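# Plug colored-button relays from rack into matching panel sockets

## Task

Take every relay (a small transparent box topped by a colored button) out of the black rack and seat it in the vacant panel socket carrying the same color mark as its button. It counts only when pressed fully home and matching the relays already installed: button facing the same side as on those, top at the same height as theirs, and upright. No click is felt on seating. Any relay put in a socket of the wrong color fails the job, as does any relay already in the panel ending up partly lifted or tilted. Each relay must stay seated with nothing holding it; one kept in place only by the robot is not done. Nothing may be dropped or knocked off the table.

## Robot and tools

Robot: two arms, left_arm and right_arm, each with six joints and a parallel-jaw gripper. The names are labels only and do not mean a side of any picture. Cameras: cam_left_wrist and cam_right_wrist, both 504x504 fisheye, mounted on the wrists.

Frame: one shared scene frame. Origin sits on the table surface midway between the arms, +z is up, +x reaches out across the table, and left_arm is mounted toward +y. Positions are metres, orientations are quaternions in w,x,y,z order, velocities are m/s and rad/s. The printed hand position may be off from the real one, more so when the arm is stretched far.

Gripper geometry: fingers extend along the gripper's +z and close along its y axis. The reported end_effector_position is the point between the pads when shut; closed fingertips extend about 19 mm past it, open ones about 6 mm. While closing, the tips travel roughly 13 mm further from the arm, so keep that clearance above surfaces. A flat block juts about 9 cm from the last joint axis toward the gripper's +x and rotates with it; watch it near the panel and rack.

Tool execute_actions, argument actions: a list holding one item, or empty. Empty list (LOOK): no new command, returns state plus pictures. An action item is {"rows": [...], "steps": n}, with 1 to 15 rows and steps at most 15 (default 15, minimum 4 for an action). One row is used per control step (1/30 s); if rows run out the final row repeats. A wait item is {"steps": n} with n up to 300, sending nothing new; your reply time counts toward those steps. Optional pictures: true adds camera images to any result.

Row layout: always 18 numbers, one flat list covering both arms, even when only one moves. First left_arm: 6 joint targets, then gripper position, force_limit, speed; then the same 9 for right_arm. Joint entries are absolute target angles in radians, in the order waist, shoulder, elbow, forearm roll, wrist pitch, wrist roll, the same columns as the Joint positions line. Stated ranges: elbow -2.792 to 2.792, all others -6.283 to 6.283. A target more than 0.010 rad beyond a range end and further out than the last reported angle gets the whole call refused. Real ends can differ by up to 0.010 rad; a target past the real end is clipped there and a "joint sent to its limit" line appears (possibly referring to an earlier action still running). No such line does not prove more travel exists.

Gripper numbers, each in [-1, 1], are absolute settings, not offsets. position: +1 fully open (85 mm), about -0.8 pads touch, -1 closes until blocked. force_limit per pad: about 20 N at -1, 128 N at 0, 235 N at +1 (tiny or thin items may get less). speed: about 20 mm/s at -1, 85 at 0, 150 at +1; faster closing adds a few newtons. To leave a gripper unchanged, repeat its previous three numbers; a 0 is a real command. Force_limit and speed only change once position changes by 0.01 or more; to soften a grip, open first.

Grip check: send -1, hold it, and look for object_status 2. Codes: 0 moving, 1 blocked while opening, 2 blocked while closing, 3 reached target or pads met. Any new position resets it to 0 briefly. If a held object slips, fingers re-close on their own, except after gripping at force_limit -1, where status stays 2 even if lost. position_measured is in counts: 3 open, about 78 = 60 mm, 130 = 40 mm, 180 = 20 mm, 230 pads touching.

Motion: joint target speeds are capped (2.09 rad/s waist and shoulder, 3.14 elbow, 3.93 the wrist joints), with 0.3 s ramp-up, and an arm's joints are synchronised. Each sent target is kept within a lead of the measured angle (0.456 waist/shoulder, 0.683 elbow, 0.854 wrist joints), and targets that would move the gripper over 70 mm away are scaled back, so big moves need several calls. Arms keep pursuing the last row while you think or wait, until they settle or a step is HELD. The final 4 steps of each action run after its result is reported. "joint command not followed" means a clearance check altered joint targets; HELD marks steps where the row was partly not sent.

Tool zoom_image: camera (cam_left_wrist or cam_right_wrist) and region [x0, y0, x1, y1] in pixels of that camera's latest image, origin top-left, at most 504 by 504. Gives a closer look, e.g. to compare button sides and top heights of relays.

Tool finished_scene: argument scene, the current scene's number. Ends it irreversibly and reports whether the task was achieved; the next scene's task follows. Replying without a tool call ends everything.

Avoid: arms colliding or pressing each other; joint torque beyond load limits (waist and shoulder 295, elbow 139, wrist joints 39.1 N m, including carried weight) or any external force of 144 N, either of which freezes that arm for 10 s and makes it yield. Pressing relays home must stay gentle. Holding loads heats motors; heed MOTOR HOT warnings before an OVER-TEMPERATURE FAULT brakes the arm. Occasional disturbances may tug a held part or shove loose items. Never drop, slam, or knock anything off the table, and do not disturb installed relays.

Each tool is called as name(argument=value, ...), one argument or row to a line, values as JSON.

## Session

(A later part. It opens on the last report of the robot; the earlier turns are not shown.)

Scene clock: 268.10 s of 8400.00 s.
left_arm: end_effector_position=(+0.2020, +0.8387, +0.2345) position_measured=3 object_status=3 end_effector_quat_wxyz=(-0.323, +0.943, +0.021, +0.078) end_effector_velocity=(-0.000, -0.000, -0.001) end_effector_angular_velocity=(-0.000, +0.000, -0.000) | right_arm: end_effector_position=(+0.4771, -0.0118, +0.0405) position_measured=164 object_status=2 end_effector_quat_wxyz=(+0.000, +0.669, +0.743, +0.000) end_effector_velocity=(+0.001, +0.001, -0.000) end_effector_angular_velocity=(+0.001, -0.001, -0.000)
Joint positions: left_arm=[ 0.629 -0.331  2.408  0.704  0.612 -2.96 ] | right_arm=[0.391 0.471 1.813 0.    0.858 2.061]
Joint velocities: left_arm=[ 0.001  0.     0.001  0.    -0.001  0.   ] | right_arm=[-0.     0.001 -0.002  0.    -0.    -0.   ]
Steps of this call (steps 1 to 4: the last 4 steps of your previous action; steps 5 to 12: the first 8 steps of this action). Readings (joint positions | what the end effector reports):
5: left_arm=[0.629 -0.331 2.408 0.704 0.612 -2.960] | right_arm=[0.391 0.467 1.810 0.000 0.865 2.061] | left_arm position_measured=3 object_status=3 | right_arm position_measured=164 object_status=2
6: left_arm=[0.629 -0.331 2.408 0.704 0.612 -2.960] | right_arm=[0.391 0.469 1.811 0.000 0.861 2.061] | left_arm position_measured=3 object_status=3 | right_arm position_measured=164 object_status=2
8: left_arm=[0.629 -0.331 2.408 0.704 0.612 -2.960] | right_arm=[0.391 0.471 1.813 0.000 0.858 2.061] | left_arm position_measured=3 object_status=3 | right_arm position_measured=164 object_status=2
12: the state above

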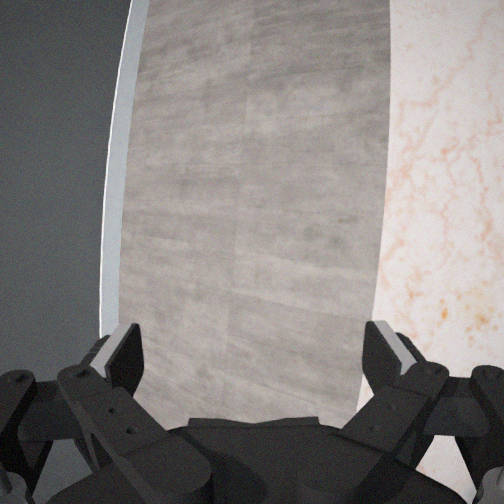

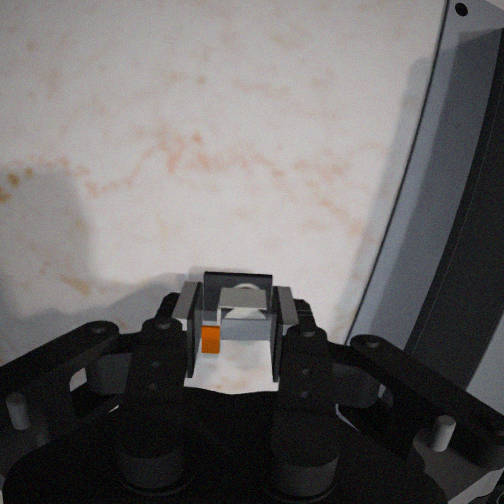

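execute_actions(
  actions=[
    {"rows":[[0.629,-0.331,2.408,0.704,0.612,-2.96,1,0,0,0.3906,0.476,1.8157,0,0.8499,2.0613,-1,-0.5,-0.6]],"steps":12},
  ],
)

execute_actions(
  actions=[
    {"rows":[[0.629,-0.331,2.408,0.704,0.612,-2.96,1,0,0,0.3906,0.476,1.8157,0,0.8499,2.0613,-0.1,-0.5,-1]],"steps":15},
  ],
)

execute_actions(
  actions=[
    {"steps":20},
  ],
  pictures=true,
)

zoom_image(
  camera="cam_right_wrist",
  region=[160,200,320,360],
)

Scene clock: 268.63 s of 8400.00 s.
left_arm: end_effector_position=(+0.2020, +0.8387, +0.2345) position_measured=3 object_status=3 end_effector_quat_wxyz=(-0.323, +0.943, +0.021, +0.078) end_effector_velocity=(-0.001, +0.000, +0.000) end_effector_angular_velocity=(+0.000, -0.000, +0.002) | right_arm: end_effector_position=(+0.4769, -0.0120, +0.0353) position_measured=164 object_status=2 end_effector_quat_wxyz=(+0.000, +0.669, +0.743, -0.000) end_effector_velocity=(-0.000, +0.000, -0.001) end_effector_angular_velocity=(-0.000, +0.001, +0.001)
Joint positions: left_arm=[ 0.629 -0.331  2.408  0.704  0.612 -2.96 ] | right_arm=[ 0.391  0.476  1.816 -0.     0.85   2.061]
Joint velocities: left_arm=[ 0.002 -0.     0.     0.    -0.    -0.   ] | right_arm=[ 0.     0.001 -0.    -0.    -0.    -0.   ]
Steps of this call (steps 1 to 4: the last 4 steps of your previous action; steps 5 to 8: the robot went on to your last target; steps 9 to 16: the first 8 steps of this action). Readings (joint positions | what the end effector reports):
9: left_arm=[0.629 -0.331 2.408 0.704 0.612 -2.960] | right_arm=[0.391 0.471 1.812 0.000 0.858 2.061] | left_arm position_measured=3 object_status=3 | right_arm position_measured=164 object_status=2
10: left_arm=[0.629 -0.331 2.408 0.704 0.612 -2.960] | right_arm=[0.391 0.473 1.814 0.000 0.853 2.061] | left_arm position_measured=3 object_status=3 | right_arm position_measured=164 object_status=2
12: left_arm=[0.629 -0.331 2.408 0.704 0.612 -2.960] | right_arm=[0.391 0.476 1.816 -0.000 0.850 2.061] | left_arm position_measured=3 object_status=3 | right_arm position_measured=164 object_status=2
16: the state above

Scene clock: 269.13 s of 8400.00 s.
left_arm: end_effector_position=(+0.2020, +0.8387, +0.2345) position_measured=3 object_status=3 end_effector_quat_wxyz=(-0.323, +0.943, +0.021, +0.078) end_effector_velocity=(-0.000, -0.000, -0.000) end_effector_angular_velocity=(-0.001, +0.001, +0.000) | right_arm: end_effector_position=(+0.4769, -0.0120, +0.0353) position_measured=150 object_status=0 end_effector_quat_wxyz=(-0.000, +0.669, +0.743, -0.000) end_effector_velocity=(-0.000, +0.000, -0.000) end_effector_angular_velocity=(+0.000, -0.000, +0.001)
Joint positions: left_arm=[ 0.629 -0.331  2.408  0.704  0.612 -2.96 ] | right_arm=[ 0.391  0.476  1.816 -0.     0.85   2.061]
Joint velocities: left_arm=[ 0.     0.     0.001 -0.     0.    -0.   ] | right_arm=[ 0.001  0.    -0.     0.    -0.     0.   ]
Steps of this call (steps 1 to 4: the last 4 steps of your previous action; steps 5 to 15: the first 11 steps of this action). Readings (joint positions | what the end effector reports):
5: left_arm=[0.629 -0.331 2.408 0.704 0.612 -2.960] | right_arm=[0.391 0.476 1.816 -0.000 0.850 2.061] | left_arm position_measured=3 object_status=3 | right_arm position_measured=164 object_status=0
6: left_arm=[0.629 -0.331 2.408 0.704 0.612 -2.960] | right_arm=[0.391 0.476 1.816 -0.000 0.850 2.061] | left_arm position_measured=3 object_status=3 | right_arm position_measured=164 object_status=0
8: left_arm=[0.629 -0.331 2.408 0.704 0.612 -2.960] | right_arm=[0.391 0.476 1.816 -0.000 0.850 2.061] | left_arm position_measured=3 object_status=3 | right_arm position_measured=162 object_status=0
12: left_arm=[0.629 -0.331 2.408 0.704 0.612 -2.960] | right_arm=[0.391 0.476 1.816 -0.000 0.850 2.061] | left_arm position_measured=3 object_status=3 | right_arm position_measured=155 object_status=0
15: the state above

Scene clock: 269.80 s of 8400.00 s.
left_arm: end_effector_position=(+0.2020, +0.8387, +0.2345) position_measured=3 object_status=3 end_effector_quat_wxyz=(-0.323, +0.943, +0.021, +0.078) end_effector_velocity=(-0.000, +0.000, +0.000) end_effector_angular_velocity=(-0.000, -0.001, +0.002) | right_arm: end_effector_position=(+0.4769, -0.0120, +0.0354) position_measured=141 object_status=3 end_effector_quat_wxyz=(-0.000, +0.669, +0.743, -0.000) end_effector_velocity=(+0.001, -0.001, +0.000) end_effector_angular_velocity=(+0.000, -0.000, -0.001)
Joint positions: left_arm=[ 0.629 -0.331  2.408  0.704  0.612 -2.96 ] | right_arm=[0.391 0.476 1.816 0.    0.85  2.061]
Joint velocities: left_arm=[ 0.001  0.    -0.    -0.     0.    -0.001] | right_arm=[-0.001 -0.     0.    -0.     0.     0.   ]
Kept back: nothing.
Steps of this call (steps 1 to 4: the last 4 steps of your previous action; steps 5 to 15: the robot went on to your last target; steps 16 to 20: nothing new was sent). Readings (joint positions | what the end effector reports):
1: left_arm=[0.629 -0.331 2.408 0.704 0.612 -2.960] | right_arm=[0.391 0.476 1.816 -0.000 0.850 2.061] | left_arm position_measured=3 object_status=3 | right_arm position_measured=148 object_status=0
2: left_arm=[0.629 -0.331 2.408 0.704 0.612 -2.960] | right_arm=[0.391 0.476 1.816 -0.000 0.850 2.061] | left_arm position_measured=3 object_status=3 | right_arm position_measured=146 object_status=0
4: left_arm=[0.629 -0.331 2.408 0.704 0.612 -2.960] | right_arm=[0.391 0.476 1.816 -0.000 0.850 2.061] | left_arm position_measured=3 object_status=3 | right_arm position_measured=143 object_status=0
8: left_arm=[0.629 -0.331 2.408 0.704 0.612 -2.960] | right_arm=[0.391 0.476 1.816 -0.000 0.850 2.061] | left_arm position_measured=3 object_status=3 | right_arm position_measured=141 object_status=0
20: the state above
All arms were judged still, so your last target was given up. Only a new action makes them travel on or press farther. Fingers that are still opening or closing keep moving.

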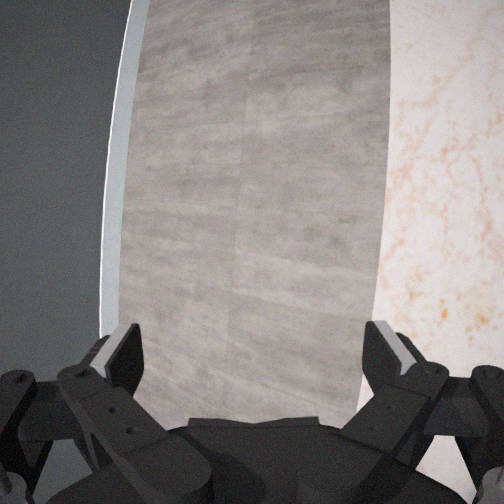

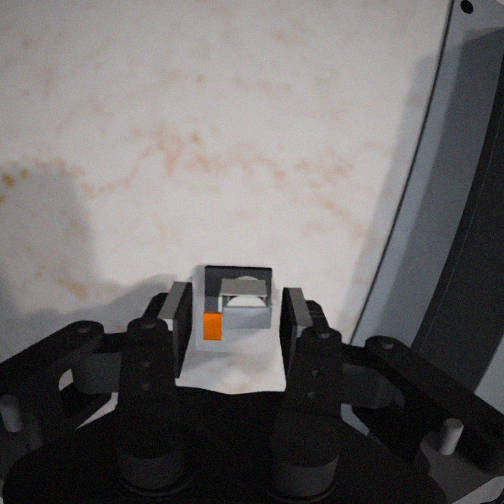

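Region (160, 200, 320, 360) of cam_right_wrist's 504x504 image, scaled by 3.150, with more detail than that image has.

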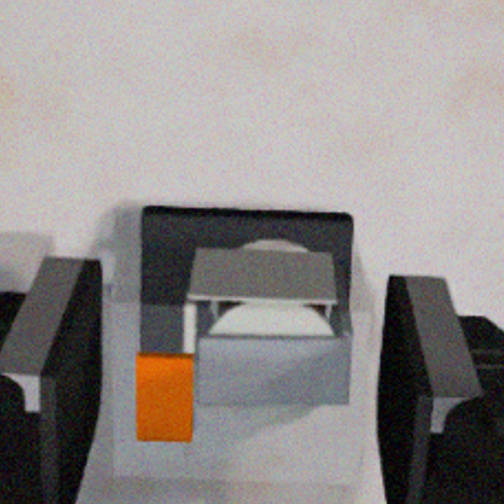

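execute_actions(
  actions=[
    {"rows":[[0.629,-0.331,2.408,0.704,0.612,-2.96,1,0,0,0.3922,0.4748,1.8114,0,0.8554,2.0629,-0.1,-0.5,-1]],"steps":12},
  ],
)

execute_actions(
  actions=[
    {"rows":[[0.629,-0.331,2.408,0.704,0.612,-2.96,1,0,0,0.3922,0.4748,1.8114,0,0.8554,2.0629,-1,-0.5,-0.6]],"steps":15},
  ],
)

execute_actions(
  actions=[
    {"steps":10},
  ],
  pictures=true,
)

zoom_image(
  camera="cam_right_wrist",
  region=[160,200,320,360],
)

Scene clock: 270.27 s of 8400.00 s.
left_arm: end_effector_position=(+0.2020, +0.8387, +0.2345) position_measured=3 object_status=3 end_effector_quat_wxyz=(-0.323, +0.943, +0.021, +0.078) end_effector_velocity=(+0.001, +0.000, +0.001) end_effector_angular_velocity=(+0.001, -0.000, -0.002) | right_arm: end_effector_position=(+0.4775, -0.0102, +0.0382) position_measured=141 object_status=3 end_effector_quat_wxyz=(+0.000, +0.669, +0.743, +0.000) end_effector_velocity=(-0.000, -0.000, +0.000) end_effector_angular_velocity=(-0.001, +0.001, -0.000)
Joint positions: left_arm=[ 0.629 -0.331  2.408  0.704  0.612 -2.96 ] | right_arm=[0.392 0.475 1.811 0.    0.855 2.063]
Joint velocities: left_arm=[ 0.    -0.    -0.001 -0.    -0.001  0.002] | right_arm=[-0.    -0.    -0.    -0.     0.002  0.   ]
Steps of this call (steps 1 to 6: nothing new was sent; steps 7 to 14: the first 8 steps of this action). Readings (joint positions | what the end effector reports):
7: left_arm=[0.629 -0.331 2.408 0.704 0.612 -2.960] | right_arm=[0.391 0.476 1.816 0.000 0.850 2.061] | left_arm position_measured=3 object_status=3 | right_arm position_measured=141 object_status=3
8: left_arm=[0.629 -0.331 2.408 0.704 0.612 -2.960] | right_arm=[0.391 0.475 1.813 0.000 0.852 2.062] | left_arm position_measured=3 object_status=3 | right_arm position_measured=141 object_status=3
10: left_arm=[0.629 -0.331 2.408 0.704 0.612 -2.960] | right_arm=[0.392 0.475 1.811 0.000 0.855 2.063] | left_arm position_measured=3 object_status=3 | right_arm position_measured=141 object_status=3
14: the state above

Scene clock: 270.77 s of 8400.00 s.
left_arm: end_effector_position=(+0.2020, +0.8387, +0.2345) position_measured=3 object_status=3 end_effector_quat_wxyz=(-0.323, +0.943, +0.021, +0.078) end_effector_velocity=(-0.000, +0.000, +0.001) end_effector_angular_velocity=(+0.000, -0.000, +0.001) | right_arm: end_effector_position=(+0.4774, -0.0103, +0.0382) position_measured=164 object_status=0 end_effector_quat_wxyz=(+0.000, +0.669, +0.743, +0.000) end_effector_velocity=(-0.000, +0.000, +0.000) end_effector_angular_velocity=(+0.000, -0.000, +0.000)
Joint positions: left_arm=[ 0.629 -0.331  2.408  0.704  0.612 -2.96 ] | right_arm=[ 0.392  0.475  1.811 -0.     0.855  2.063]
Joint velocities: left_arm=[ 0.    -0.    -0.001 -0.     0.001 -0.001] | right_arm=[ 0.001 -0.     0.     0.     0.    -0.   ]
Steps of this call (steps 1 to 4: the last 4 steps of your previous action; steps 5 to 15: the first 11 steps of this action). Readings (joint positions | what the end effector reports):
5: left_arm=[0.629 -0.331 2.408 0.704 0.612 -2.960] | right_arm=[0.392 0.475 1.811 0.000 0.855 2.063] | left_arm position_measured=3 object_status=3 | right_arm position_measured=141 object_status=0
6: left_arm=[0.629 -0.331 2.408 0.704 0.612 -2.960] | right_arm=[0.392 0.475 1.811 0.000 0.855 2.063] | left_arm position_measured=3 object_status=3 | right_arm position_measured=142 object_status=0
8: left_arm=[0.629 -0.331 2.408 0.704 0.612 -2.960] | right_arm=[0.392 0.475 1.811 0.000 0.855 2.063] | left_arm position_measured=3 object_status=3 | right_arm position_measured=147 object_status=0
12: left_arm=[0.629 -0.331 2.408 0.704 0.612 -2.960] | right_arm=[0.392 0.475 1.811 0.000 0.855 2.063] | left_arm position_measured=3 object_status=3 | right_arm position_measured=162 object_status=0
15: the state above

Scene clock: 271.10 s of 8400.00 s.
left_arm: end_effector_position=(+0.2020, +0.8387, +0.2345) position_measured=3 object_status=3 end_effector_quat_wxyz=(-0.323, +0.943, +0.021, +0.078) end_effector_velocity=(+0.001, +0.000, +0.001) end_effector_angular_velocity=(+0.001, -0.002, -0.001) | right_arm: end_effector_position=(+0.4774, -0.0103, +0.0382) position_measured=164 object_status=2 end_effector_quat_wxyz=(+0.000, +0.669, +0.743, +0.000) end_effector_velocity=(+0.000, +0.000, +0.000) end_effector_angular_velocity=(+0.001, -0.000, -0.001)
Joint positions: left_arm=[ 0.629 -0.331  2.408  0.704  0.612 -2.96 ] | right_arm=[ 0.392  0.475  1.811 -0.     0.855  2.063]
Joint velocities: left_arm=[-0.    -0.    -0.001 -0.    -0.002 -0.001] | right_arm=[-0.    -0.    -0.     0.001  0.     0.   ]
Kept back: nothing.
Steps of this call (steps 1 to 4: the last 4 steps of your previous action; steps 5 to 10: the robot went on to your last target). Readings (joint positions | what the end effector reports):
1: left_arm=[0.629 -0.331 2.408 0.704 0.612 -2.960] | right_arm=[0.392 0.475 1.811 -0.000 0.855 2.063] | left_arm position_measured=3 object_status=3 | right_arm position_measured=164 object_status=0
2: left_arm=[0.629 -0.331 2.408 0.704 0.612 -2.960] | right_arm=[0.392 0.475 1.811 -0.000 0.855 2.063] | left_arm position_measured=3 object_status=3 | right_arm position_measured=164 object_status=0
4: left_arm=[0.629 -0.331 2.408 0.704 0.612 -2.960] | right_arm=[0.392 0.475 1.811 -0.000 0.855 2.063] | left_arm position_measured=3 object_status=3 | right_arm position_measured=164 object_status=2
8: left_arm=[0.629 -0.331 2.408 0.704 0.612 -2.960] | right_arm=[0.392 0.475 1.811 -0.000 0.855 2.063] | left_arm position_measured=3 object_status=3 | right_arm position_measured=164 object_status=2
10: the state above

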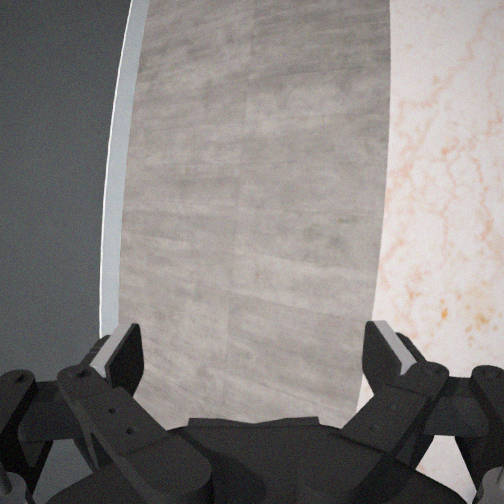

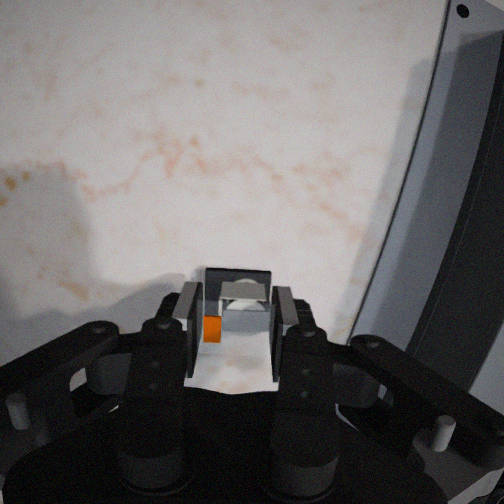

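Region (160, 200, 320, 360) of cam_right_wrist's 504x504 image, scaled by 3.150, with more detail than that image has.

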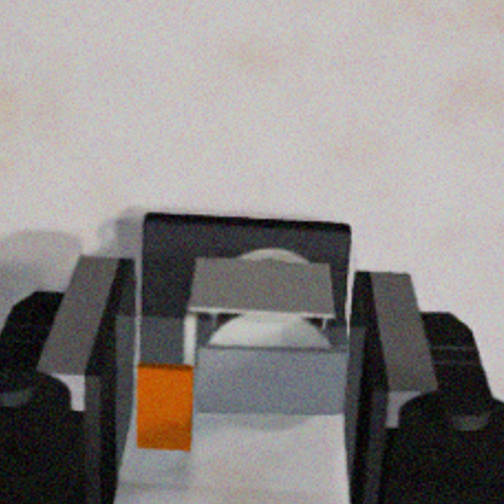

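execute_actions(
  actions=[
    {"rows":[[0.629,-0.331,2.408,0.704,0.612,-2.96,1,0,0,0.3922,0.385,1.757,0,0.9996,2.0629,-1,-0.5,-0.6]],"steps":13},
  ],
)

execute_actions(
  actions=[
    {"rows":[[0.629,-0.331,2.408,0.704,0.612,-2.96,1,0,0,0.3005,0.6547,1.3309,0,1.156,2.1681,-1,-0.5,-0.6]],"steps":15},
  ],
)

execute_actions(
  actions=[
    {"steps":12},
  ],
)

execute_actions(
  actions=[
    {"rows":[[0.629,-0.331,2.408,0.704,0.612,-2.96,1,0,0,0.3005,0.6694,1.347,0,1.1252,2.1681,-1,-0.5,-0.6]],"steps":15},
  ],
  pictures=true,
)

zoom_image(
  camera="cam_right_wrist",
  region=[140,160,340,360],
)

Scene clock: 271.87 s of 8400.00 s.
left_arm: end_effector_position=(+0.2020, +0.8387, +0.2345) position_measured=3 object_status=3 end_effector_quat_wxyz=(-0.323, +0.943, +0.021, +0.078) end_effector_velocity=(-0.000, +0.000, -0.000) end_effector_angular_velocity=(-0.001, -0.000, +0.002) | right_arm: end_effector_position=(+0.4755, -0.0116, +0.1259) position_measured=164 object_status=2 end_effector_quat_wxyz=(+0.000, +0.669, +0.743, +0.000) end_effector_velocity=(-0.007, -0.005, -0.007) end_effector_angular_velocity=(-0.013, +0.020, -0.000)
Joint positions: left_arm=[ 0.629 -0.331  2.408  0.704  0.612 -2.96 ] | right_arm=[0.392 0.385 1.757 0.    0.999 2.063]
Joint velocities: left_arm=[ 0.001  0.    -0.    -0.     0.    -0.001] | right_arm=[-0.     0.005  0.009  0.     0.01  -0.   ]
Steps of this call (steps 1 to 14: the robot went on to your last target; steps 15 to 23: the first 9 steps of this action). Readings (joint positions | what the end effector reports):
15: left_arm=[0.629 -0.331 2.408 0.704 0.612 -2.960] | right_arm=[0.392 0.475 1.811 -0.000 0.856 2.063] | left_arm position_measured=3 object_status=3 | right_arm position_measured=164 object_status=2
16: left_arm=[0.629 -0.331 2.408 0.704 0.612 -2.960] | right_arm=[0.392 0.472 1.810 -0.000 0.861 2.063] | left_arm position_measured=3 object_status=3 | right_arm position_measured=164 object_status=2
18: left_arm=[0.629 -0.331 2.408 0.704 0.612 -2.960] | right_arm=[0.392 0.443 1.791 -0.000 0.909 2.063] | left_arm position_measured=3 object_status=3 | right_arm position_measured=164 object_status=2
22: left_arm=[0.629 -0.331 2.408 0.704 0.612 -2.960] | right_arm=[0.392 0.385 1.757 0.000 0.998 2.063] | left_arm position_measured=3 object_status=3 | right_arm position_measured=164 object_status=2
23: the state above

Scene clock: 272.37 s of 8400.00 s.
left_arm: end_effector_position=(+0.2020, +0.8387, +0.2345) position_measured=3 object_status=3 end_effector_quat_wxyz=(-0.323, +0.943, +0.021, +0.078) end_effector_velocity=(+0.001, +0.000, +0.000) end_effector_angular_velocity=(+0.001, -0.001, -0.002) | right_arm: end_effector_position=(+0.6253, +0.0205, +0.1245) position_measured=164 object_status=2 end_effector_quat_wxyz=(+0.000, +0.722, +0.692, +0.000) end_effector_velocity=(+0.524, +0.065, -0.039) end_effector_angular_velocity=(-0.000, +0.001, -0.527)
Joint positions: left_arm=[ 0.629 -0.331  2.408  0.704  0.612 -2.96 ] | right_arm=[0.324 0.585 1.44  0.    1.116 2.141]
Joint velocities: left_arm=[-0.001  0.    -0.001  0.    -0.001  0.   ] | right_arm=[-0.246  0.725 -1.141  0.     0.417  0.281]
Steps of this call (steps 1 to 4: the last 4 steps of your previous action; steps 5 to 15: the first 11 steps of this action). Readings (joint positions | what the end effector reports):
5: left_arm=[0.629 -0.331 2.408 0.704 0.612 -2.960] | right_arm=[0.392 0.385 1.757 0.000 1.000 2.063] | left_arm position_measured=3 object_status=3 | right_arm position_measured=164 object_status=2
6: left_arm=[0.629 -0.331 2.408 0.704 0.612 -2.960] | right_arm=[0.391 0.388 1.751 0.000 1.002 2.064] | left_arm position_measured=3 object_status=3 | right_arm position_measured=164 object_status=2
8: left_arm=[0.629 -0.331 2.408 0.704 0.612 -2.960] | right_arm=[0.382 0.416 1.707 0.000 1.018 2.075] | left_arm position_measured=3 object_status=3 | right_arm position_measured=164 object_status=2
12: left_arm=[0.629 -0.331 2.408 0.704 0.612 -2.960] | right_arm=[0.349 0.512 1.555 0.000 1.074 2.113] | left_arm position_measured=3 object_status=3 | right_arm position_measured=164 object_status=2
15: the state above

Scene clock: 272.77 s of 8400.00 s.
left_arm: end_effector_position=(+0.2020, +0.8387, +0.2345) position_measured=3 object_status=3 end_effector_quat_wxyz=(-0.323, +0.943, +0.021, +0.078) end_effector_velocity=(-0.000, +0.000, +0.000) end_effector_angular_velocity=(+0.001, +0.001, -0.001) | right_arm: end_effector_position=(+0.6747, +0.0250, +0.1197) position_measured=164 object_status=2 end_effector_quat_wxyz=(-0.000, +0.739, +0.673, -0.000) end_effector_velocity=(-0.000, +0.000, -0.001) end_effector_angular_velocity=(-0.000, +0.001, +0.000)
Joint positions: left_arm=[ 0.629 -0.331  2.408  0.704  0.612 -2.96 ] | right_arm=[0.301 0.655 1.331 0.    1.156 2.168]
Joint velocities: left_arm=[ 0.    -0.     0.     0.    -0.     0.002] | right_arm=[ 0.     0.002 -0.     0.     0.     0.   ]
Kept back: nothing.
Steps of this call (steps 1 to 4: the last 4 steps of your previous action; steps 5 to 12: the robot went on to your last target). Readings (joint positions | what the end effector reports):
1: left_arm=[0.629 -0.331 2.408 0.704 0.612 -2.960] | right_arm=[0.316 0.610 1.402 0.000 1.130 2.151] | left_arm position_measured=3 object_status=3 | right_arm position_measured=164 object_status=2
2: left_arm=[0.629 -0.331 2.408 0.704 0.612 -2.960] | right_arm=[0.309 0.631 1.369 0.000 1.142 2.159] | left_arm position_measured=3 object_status=3 | right_arm position_measured=164 object_status=2
4: left_arm=[0.629 -0.331 2.408 0.704 0.612 -2.960] | right_arm=[0.301 0.653 1.334 0.000 1.155 2.167] | left_arm position_measured=3 object_status=3 | right_arm position_measured=164 object_status=2
8: left_arm=[0.629 -0.331 2.408 0.704 0.612 -2.960] | right_arm=[0.301 0.655 1.331 0.000 1.156 2.168] | left_arm position_measured=3 object_status=3 | right_arm position_measured=164 object_status=2
12: the state above

Scene clock: 273.13 s of 8400.00 s.
left_arm: end_effector_position=(+0.2020, +0.8387, +0.2345) position_measured=3 object_status=3 end_effector_quat_wxyz=(-0.323, +0.943, +0.021, +0.078) end_effector_velocity=(-0.000, +0.000, +0.000) end_effector_angular_velocity=(-0.000, +0.000, +0.001) | right_arm: end_effector_position=(+0.6748, +0.0251, +0.0985) position_measured=164 object_status=2 end_effector_quat_wxyz=(-0.000, +0.739, +0.674, -0.000) end_effector_velocity=(-0.002, -0.001, -0.002) end_effector_angular_velocity=(-0.002, +0.003, +0.000)
Joint positions: left_arm=[ 0.629 -0.331  2.408  0.704  0.612 -2.96 ] | right_arm=[ 0.301  0.67   1.347 -0.     1.125  2.168]
Joint velocities: left_arm=[-0.    -0.    -0.     0.     0.001 -0.   ] | right_arm=[ 0.     0.001  0.003  0.    -0.001  0.   ]
Steps of this call (steps 1 to 11: the first 11 steps of this action). Readings (joint positions | what the end effector reports):
1: left_arm=[0.629 -0.331 2.408 0.704 0.612 -2.960] | right_arm=[0.301 0.655 1.331 0.000 1.156 2.168] | left_arm position_measured=3 object_status=3 | right_arm position_measured=164 object_status=2
2: left_arm=[0.629 -0.331 2.408 0.704 0.612 -2.960] | right_arm=[0.301 0.657 1.334 0.000 1.150 2.168] | left_arm position_measured=3 object_status=3 | right_arm position_measured=164 object_status=2
4: left_arm=[0.629 -0.331 2.408 0.704 0.612 -2.960] | right_arm=[0.301 0.669 1.348 -0.000 1.127 2.168] | left_arm position_measured=3 object_status=3 | right_arm position_measured=164 object_status=2
8: left_arm=[0.629 -0.331 2.408 0.704 0.612 -2.960] | right_arm=[0.301 0.670 1.347 -0.000 1.125 2.168] | left_arm position_measured=3 object_status=3 | right_arm position_measured=164 object_status=2
11: the state above

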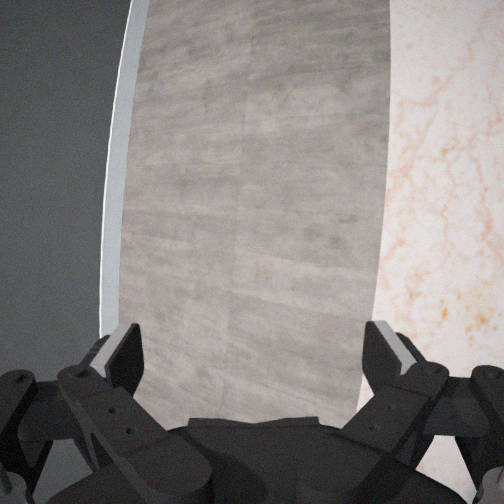

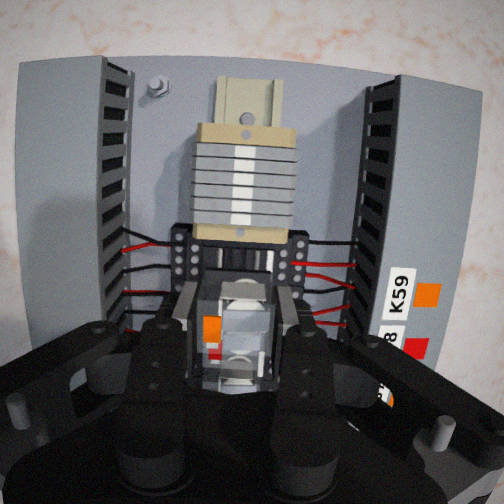

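Region (140, 160, 340, 360) of cam_right_wrist's 504x504 image, scaled by 2.520, with more detail than that image has.

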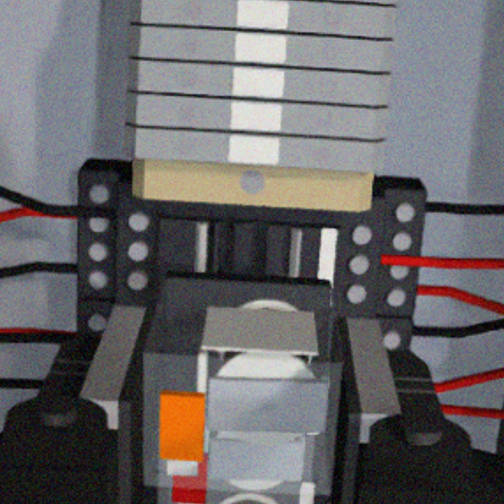

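execute_actions(
  actions=[],
)

Scene clock: 273.73 s of 8400.00 s.
left_arm: end_effector_position=(+0.2020, +0.8387, +0.2345) position_measured=3 object_status=3 end_effector_quat_wxyz=(-0.323, +0.943, +0.021, +0.078) end_effector_velocity=(-0.000, +0.000, -0.000) end_effector_angular_velocity=(-0.000, +0.000, +0.001) | right_arm: end_effector_position=(+0.6747, +0.0250, +0.0986) position_measured=164 object_status=2 end_effector_quat_wxyz=(-0.000, +0.739, +0.673, -0.000) end_effector_velocity=(-0.000, +0.000, -0.002) end_effector_angular_velocity=(-0.001, +0.002, +0.000)
Joint positions: left_arm=[ 0.629 -0.331  2.408  0.704  0.612 -2.96 ] | right_arm=[0.301 0.669 1.347 0.    1.125 2.168]
Joint velocities: left_arm=[ 0.001  0.     0.     0.    -0.    -0.   ] | right_arm=[ 0.     0.002  0.    -0.    -0.     0.   ]
Kept back: nothing.
Steps of this call (steps 1 to 4: the last 4 steps of your previous action; steps 5 to 15: the robot went on to your last target; steps 16 to 18: nothing new was sent). Readings (joint positions | what the end effector reports):
1: left_arm=[0.629 -0.331 2.408 0.704 0.612 -2.960] | right_arm=[0.301 0.670 1.347 -0.000 1.125 2.168] | left_arm position_measured=3 object_status=3 | right_arm position_measured=164 object_status=2
2: left_arm=[0.629 -0.331 2.408 0.704 0.612 -2.960] | right_arm=[0.301 0.670 1.347 -0.000 1.125 2.168] | left_arm position_measured=3 object_status=3 | right_arm position_measured=164 object_status=2
4: left_arm=[0.629 -0.331 2.408 0.704 0.612 -2.960] | right_arm=[0.301 0.670 1.347 -0.000 1.125 2.168] | left_arm position_measured=3 object_status=3 | right_arm position_measured=164 object_status=2
8: left_arm=[0.629 -0.331 2.408 0.704 0.612 -2.960] | right_arm=[0.301 0.669 1.347 -0.000 1.125 2.168] | left_arm position_measured=3 object_status=3 | right_arm position_measured=164 object_status=2
18: the state above
All arms were judged still, so your last target was given up. Only a new action makes them travel on or press farther. Fingers that are still opening or closing keep moving.

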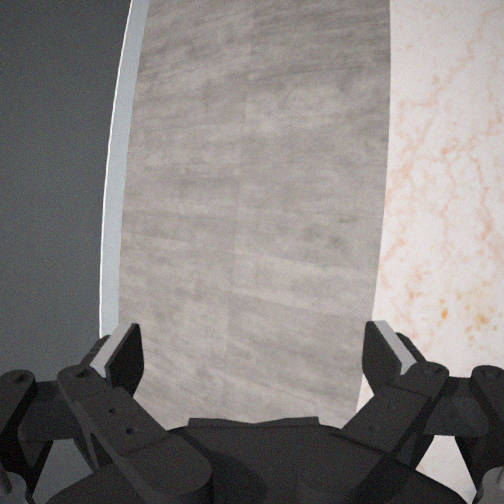

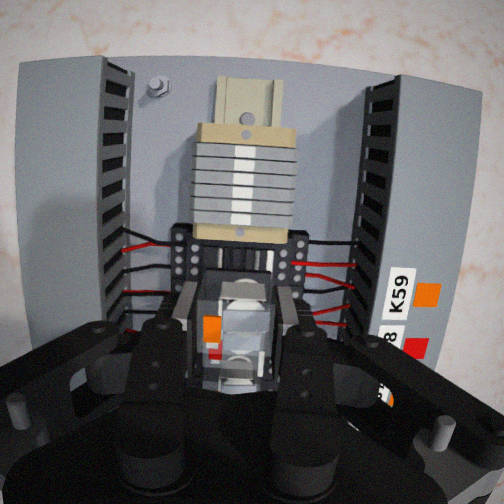

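execute_actions(
  actions=[
    {"rows":[[0.629,-0.331,2.408,0.704,0.612,-2.96,1,0,0,0.3012,0.6877,1.3622,0,1.0917,2.1688,-1,-0.5,-0.6]],"steps":15},
  ],
)

execute_actions(
  actions=[],
)

zoom_image(
  camera="cam_right_wrist",
  region=[160,200,320,360],
)

Scene clock: 274.23 s of 8400.00 s.
left_arm: end_effector_position=(+0.2020, +0.8387, +0.2345) position_measured=3 object_status=3 end_effector_quat_wxyz=(-0.323, +0.943, +0.021, +0.078) end_effector_velocity=(-0.000, +0.000, -0.000) end_effector_angular_velocity=(-0.001, -0.000, +0.003) | right_arm: end_effector_position=(+0.6749, +0.0258, +0.0747) position_measured=164 object_status=2 end_effector_quat_wxyz=(+0.000, +0.739, +0.673, -0.000) end_effector_velocity=(-0.001, -0.001, -0.002) end_effector_angular_velocity=(-0.002, +0.003, -0.000)
Joint positions: left_arm=[ 0.629 -0.331  2.408  0.704  0.612 -2.96 ] | right_arm=[ 0.301  0.688  1.362 -0.     1.092  2.169]
Joint velocities: left_arm=[ 0.001  0.     0.     0.     0.001 -0.002] | right_arm=[-0.     0.     0.003 -0.    -0.     0.   ]
Steps of this call (steps 1 to 4: nothing new was sent; steps 5 to 15: the first 11 steps of this action). Readings (joint positions | what the end effector reports):
5: left_arm=[0.629 -0.331 2.408 0.704 0.612 -2.960] | right_arm=[0.301 0.669 1.347 0.000 1.125 2.168] | left_arm position_measured=3 object_status=3 | right_arm position_measured=164 object_status=2
6: left_arm=[0.629 -0.331 2.408 0.704 0.612 -2.960] | right_arm=[0.301 0.672 1.350 0.000 1.118 2.168] | left_arm position_measured=3 object_status=3 | right_arm position_measured=164 object_status=2
8: left_arm=[0.629 -0.331 2.408 0.704 0.612 -2.960] | right_arm=[0.301 0.687 1.363 -0.000 1.093 2.169] | left_arm position_measured=3 object_status=3 | right_arm position_measured=164 object_status=2
12: left_arm=[0.629 -0.331 2.408 0.704 0.612 -2.960] | right_arm=[0.301 0.688 1.362 -0.000 1.092 2.169] | left_arm position_measured=3 object_status=3 | right_arm position_measured=164 object_status=2
15: the state above

Scene clock: 274.37 s of 8400.00 s.
left_arm: end_effector_position=(+0.2020, +0.8387, +0.2345) position_measured=3 object_status=3 end_effector_quat_wxyz=(-0.323, +0.943, +0.021, +0.078) end_effector_velocity=(+0.000, -0.000, +0.000) end_effector_angular_velocity=(-0.000, +0.001, -0.000) | right_arm: end_effector_position=(+0.6748, +0.0258, +0.0746) position_measured=164 object_status=2 end_effector_quat_wxyz=(-0.000, +0.739, +0.673, -0.000) end_effector_velocity=(+0.000, -0.001, -0.000) end_effector_angular_velocity=(-0.000, -0.000, -0.000)
Joint positions: left_arm=[ 0.629 -0.331  2.408  0.704  0.612 -2.96 ] | right_arm=[ 0.301  0.688  1.362 -0.     1.092  2.169]
Joint velocities: left_arm=[-0.001  0.    -0.    -0.     0.001 -0.   ] | right_arm=[-0.001 -0.     0.    -0.    -0.     0.   ]
Kept back: nothing.
Steps of this call (steps 1 to 4: the last 4 steps of your previous action). Readings (joint positions | what the end effector reports):
1: left_arm=[0.629 -0.331 2.408 0.704 0.612 -2.960] | right_arm=[0.301 0.688 1.362 -0.000 1.092 2.169] | left_arm position_measured=3 object_status=3 | right_arm position_measured=164 object_status=2
2: left_arm=[0.629 -0.331 2.408 0.704 0.612 -2.960] | right_arm=[0.301 0.688 1.362 -0.000 1.092 2.169] | left_arm position_measured=3 object_status=3 | right_arm position_measured=164 object_status=2
4: the state above

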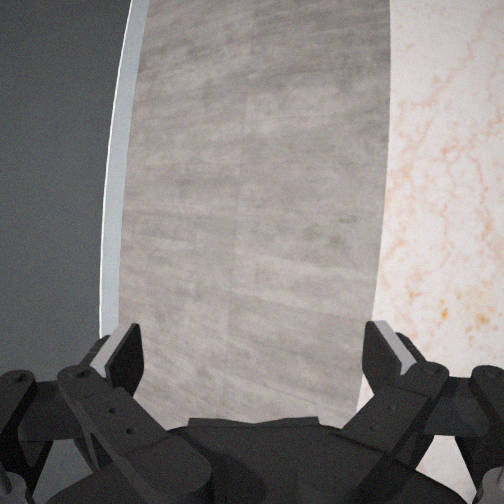

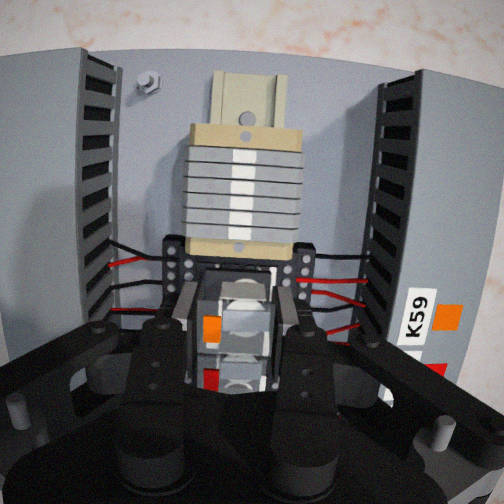

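Region (160, 200, 320, 360) of cam_right_wrist's 504x504 image, scaled by 3.150, with more detail than that image has.

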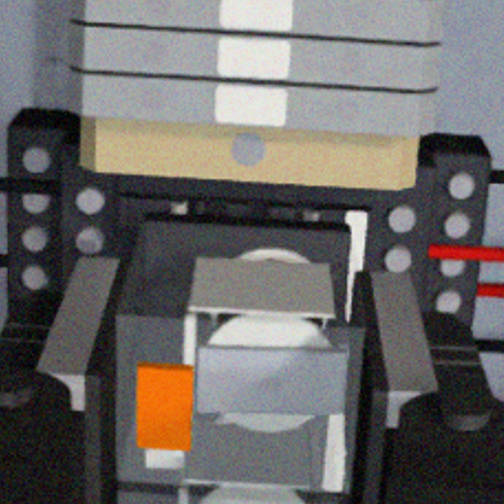

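execute_actions(
  actions=[
    {"rows":[[0.629,-0.331,2.408,0.704,0.612,-2.96,1,0,0,0.3012,0.6912,1.3653,0,1.0852,2.1688,-1,-0.5,-0.6],[0.629,-0.331,2.408,0.704,0.612,-2.96,1,0,0,0.3012,0.6912,1.3653,0,1.0852,2.1688,-1,-0.5,-0.6],[0.629,-0.331,2.408,0.704,0.612,-2.96,1,0,0,0.3012,0.6912,1.3653,0,1.0852,2.1688,-1,-0.5,-0.6],[0.629,-0.331,2.408,0.704,0.612,-2.96,1,0,0,0.3012,0.6912,1.3653,0,1.0852,2.1688,-1,-0.5,-0.6],[0.629,-0.331,2.408,0.704,0.612,-2.96,1,0,0,0.3012,0.6912,1.3653,0,1.0852,2.1688,-1,-0.5,-0.6],[0.629,-0.331,2.408,0.704,0.612,-2.96,1,0,0,0.3012,0.692,1.366,0,1.0838,2.1688,-1,-0.5,-0.6]],"steps":14},
  ],
  pictures=true,
)

zoom_image(
  camera="cam_right_wrist",
  region=[160,200,320,360],
)

Scene clock: 274.97 s of 8400.00 s.
left_arm: end_effector_position=(+0.2020, +0.8387, +0.2345) position_measured=3 object_status=3 end_effector_quat_wxyz=(-0.323, +0.943, +0.021, +0.078) end_effector_velocity=(-0.000, -0.000, +0.000) end_effector_angular_velocity=(+0.000, +0.000, +0.001) | right_arm: end_effector_position=(+0.6748, +0.0258, +0.0693) position_measured=164 object_status=2 end_effector_quat_wxyz=(-0.000, +0.739, +0.673, +0.000) end_effector_velocity=(+0.000, -0.001, +0.000) end_effector_angular_velocity=(+0.001, -0.000, -0.001)
Joint positions: left_arm=[ 0.629 -0.331  2.408  0.704  0.612 -2.96 ] | right_arm=[0.301 0.692 1.366 0.    1.084 2.169]
Joint velocities: left_arm=[ 0.    -0.001 -0.     0.     0.001 -0.   ] | right_arm=[-0.001 -0.001  0.001  0.    -0.001 -0.   ]
Steps of this call (steps 1 to 8: the robot went on to your last target; steps 9 to 18: the first 10 steps of this action). Readings (joint positions | what the end effector reports):
9: left_arm=[0.629 -0.331 2.408 0.704 0.612 -2.960] | right_arm=[0.301 0.688 1.362 0.000 1.091 2.169] | left_arm position_measured=3 object_status=3 | right_arm position_measured=164 object_status=2
10: left_arm=[0.629 -0.331 2.408 0.704 0.612 -2.960] | right_arm=[0.301 0.689 1.364 0.000 1.088 2.169] | left_arm position_measured=3 object_status=3 | right_arm position_measured=164 object_status=2
12: left_arm=[0.629 -0.331 2.408 0.704 0.612 -2.960] | right_arm=[0.301 0.691 1.366 0.000 1.085 2.169] | left_arm position_measured=3 object_status=3 | right_arm position_measured=164 object_status=2
16: left_arm=[0.629 -0.331 2.408 0.704 0.612 -2.960] | right_arm=[0.301 0.692 1.366 0.000 1.084 2.169] | left_arm position_measured=3 object_status=3 | right_arm position_measured=164 object_status=2
18: the state above

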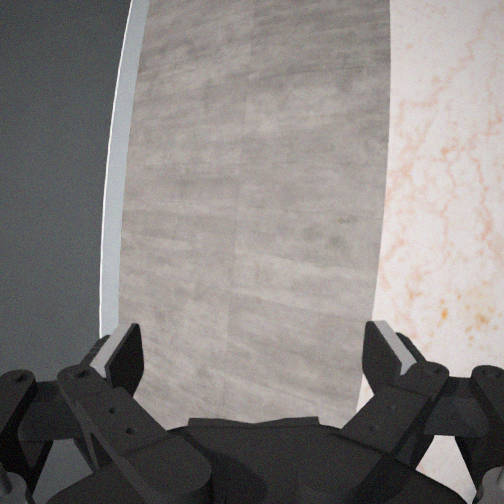

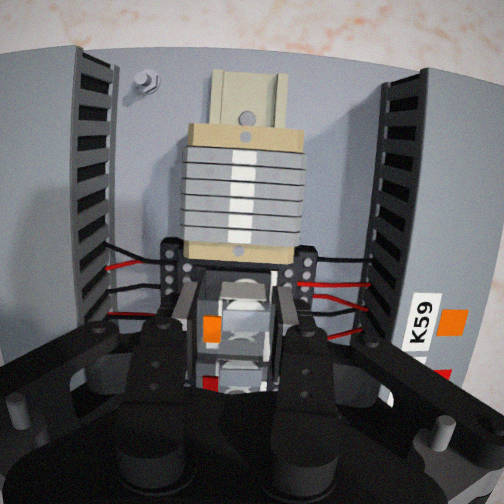

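Region (160, 200, 320, 360) of cam_right_wrist's 504x504 image, scaled by 3.150, with more detail than that image has.

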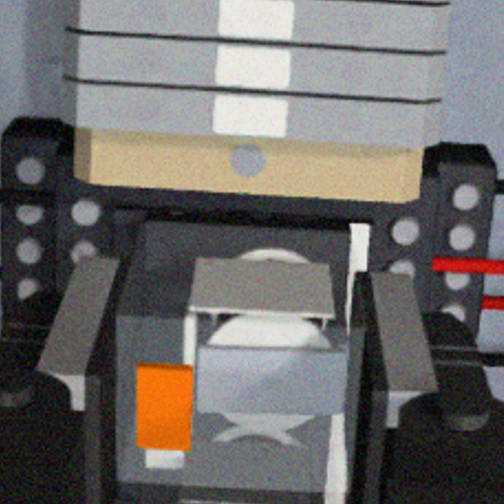

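execute_actions(
  actions=[
    {"rows":[[0.629,-0.331,2.408,0.704,0.612,-2.96,1,0,0,0.3012,0.6926,1.3665,0,1.0827,2.1688,-1,-0.5,-0.6]],"steps":12},
  ],
)

execute_actions(
  actions=[
    {"rows":[[0.629,-0.331,2.408,0.704,0.612,-2.96,1,0,0,0.3012,0.6931,1.3669,0,1.0818,2.1688,-1,-0.5,-0.6]],"steps":12},
  ],
)

execute_actions(
  actions=[
    {"rows":[[0.629,-0.331,2.408,0.704,0.612,-2.96,1,0,0,0.3012,0.6936,1.3673,0,1.0809,2.1688,-1,-0.5,-0.6]],"steps":12},
  ],
  pictures=true,
)

zoom_image(
  camera="cam_right_wrist",
  region=[160,200,320,360],
)

Scene clock: 275.47 s of 8400.00 s.
left_arm: end_effector_position=(+0.2020, +0.8387, +0.2345) position_measured=3 object_status=3 end_effector_quat_wxyz=(-0.323, +0.943, +0.021, +0.078) end_effector_velocity=(+0.001, -0.000, +0.000) end_effector_angular_velocity=(+0.000, -0.001, -0.002) | right_arm: end_effector_position=(+0.6748, +0.0258, +0.0685) position_measured=164 object_status=2 end_effector_quat_wxyz=(-0.000, +0.739, +0.673, +0.000) end_effector_velocity=(+0.000, +0.000, -0.000) end_effector_angular_velocity=(+0.000, -0.000, +0.000)
Joint positions: left_arm=[ 0.629 -0.331  2.408  0.704  0.612 -2.96 ] | right_arm=[0.301 0.692 1.366 0.    1.083 2.169]
Joint velocities: left_arm=[-0.002  0.    -0.    -0.    -0.001  0.   ] | right_arm=[ 0. -0.  0. -0. -0. -0.]
Steps of this call (steps 1 to 4: the last 4 steps of your previous action; steps 5 to 7: the robot went on to your last target; steps 8 to 15: the first 8 steps of this action). Readings (joint positions | what the end effector reports):
8: left_arm=[0.629 -0.331 2.408 0.704 0.612 -2.960] | right_arm=[0.301 0.692 1.366 0.000 1.084 2.169] | left_arm position_measured=3 object_status=3 | right_arm position_measured=164 object_status=2
9: left_arm=[0.629 -0.331 2.408 0.704 0.612 -2.960] | right_arm=[0.301 0.692 1.366 0.000 1.083 2.169] | left_arm position_measured=3 object_status=3 | right_arm position_measured=164 object_status=2
11: left_arm=[0.629 -0.331 2.408 0.704 0.612 -2.960] | right_arm=[0.301 0.692 1.366 0.000 1.083 2.169] | left_arm position_measured=3 object_status=3 | right_arm position_measured=164 object_status=2
15: the state above

Scene clock: 275.87 s of 8400.00 s.
left_arm: end_effector_position=(+0.2020, +0.8387, +0.2345) position_measured=3 object_status=3 end_effector_quat_wxyz=(-0.323, +0.943, +0.021, +0.078) end_effector_velocity=(+0.001, -0.000, +0.000) end_effector_angular_velocity=(+0.000, +0.000, -0.002) | right_arm: end_effector_position=(+0.6748, +0.0258, +0.0678) position_measured=164 object_status=2 end_effector_quat_wxyz=(-0.000, +0.739, +0.673, +0.000) end_effector_velocity=(-0.000, +0.000, -0.001) end_effector_angular_velocity=(-0.000, +0.001, +0.001)
Joint positions: left_arm=[ 0.629 -0.331  2.408  0.704  0.612 -2.96 ] | right_arm=[0.301 0.693 1.367 0.    1.082 2.169]
Joint velocities: left_arm=[-0.001  0.    -0.     0.    -0.     0.001] | right_arm=[ 0.001  0.001  0.     0.    -0.     0.   ]
Steps of this call (steps 1 to 4: the last 4 steps of your previous action; steps 5 to 12: the first 8 steps of this action). Readings (joint positions | what the end effector reports):
5: left_arm=[0.629 -0.331 2.408 0.704 0.612 -2.960] | right_arm=[0.301 0.692 1.366 0.000 1.083 2.169] | left_arm position_measured=3 object_status=3 | right_arm position_measured=164 object_status=2
6: left_arm=[0.629 -0.331 2.408 0.704 0.612 -2.960] | right_arm=[0.301 0.693 1.367 0.000 1.082 2.169] | left_arm position_measured=3 object_status=3 | right_arm position_measured=164 object_status=2
8: left_arm=[0.629 -0.331 2.408 0.704 0.612 -2.960] | right_arm=[0.301 0.693 1.367 0.000 1.082 2.169] | left_arm position_measured=3 object_status=3 | right_arm position_measured=164 object_status=2
12: the state above

Scene clock: 276.27 s of 8400.00 s.
left_arm: end_effector_position=(+0.2020, +0.8387, +0.2345) position_measured=3 object_status=3 end_effector_quat_wxyz=(-0.323, +0.943, +0.021, +0.078) end_effector_velocity=(+0.000, +0.000, +0.000) end_effector_angular_velocity=(+0.000, -0.000, +0.000) | right_arm: end_effector_position=(+0.6748, +0.0258, +0.0672) position_measured=164 object_status=2 end_effector_quat_wxyz=(+0.000, +0.739, +0.673, +0.000) end_effector_velocity=(-0.000, +0.001, -0.001) end_effector_angular_velocity=(+0.000, +0.001, +0.000)
Joint positions: left_arm=[ 0.629 -0.331  2.408  0.704  0.612 -2.96 ] | right_arm=[0.301 0.693 1.367 0.    1.081 2.169]
Joint velocities: left_arm=[-0. -0. -0.  0.  0. -0.] | right_arm=[ 0.001  0.001  0.     0.001 -0.     0.   ]
Steps of this call (steps 1 to 4: the last 4 steps of your previous action; steps 5 to 12: the first 8 steps of this action). Readings (joint positions | what the end effector reports):
5: left_arm=[0.629 -0.331 2.408 0.704 0.612 -2.960] | right_arm=[0.301 0.693 1.367 0.000 1.082 2.169] | left_arm position_measured=3 object_status=3 | right_arm position_measured=164 object_status=2
6: left_arm=[0.629 -0.331 2.408 0.704 0.612 -2.960] | right_arm=[0.301 0.693 1.367 0.000 1.081 2.169] | left_arm position_measured=3 object_status=3 | right_arm position_measured=164 object_status=2
8: left_arm=[0.629 -0.331 2.408 0.704 0.612 -2.960] | right_arm=[0.301 0.693 1.367 0.000 1.081 2.169] | left_arm position_measured=3 object_status=3 | right_arm position_measured=164 object_status=2
12: the state above

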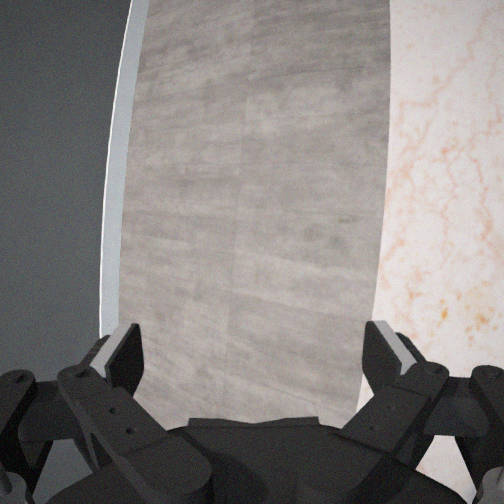

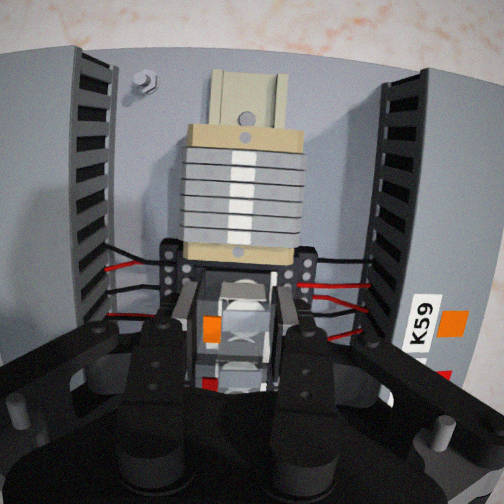

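Region (160, 200, 320, 360) of cam_right_wrist's 504x504 image, scaled by 3.150, with more detail than that image has.

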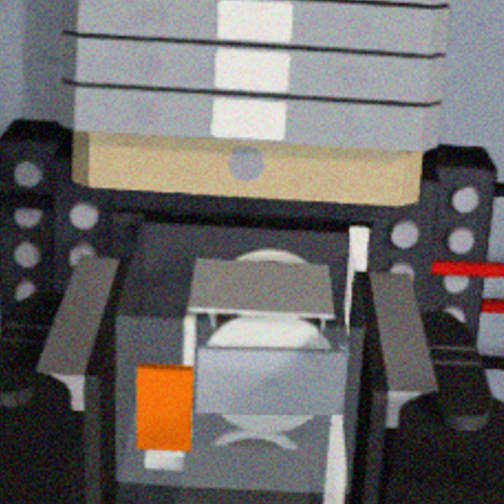

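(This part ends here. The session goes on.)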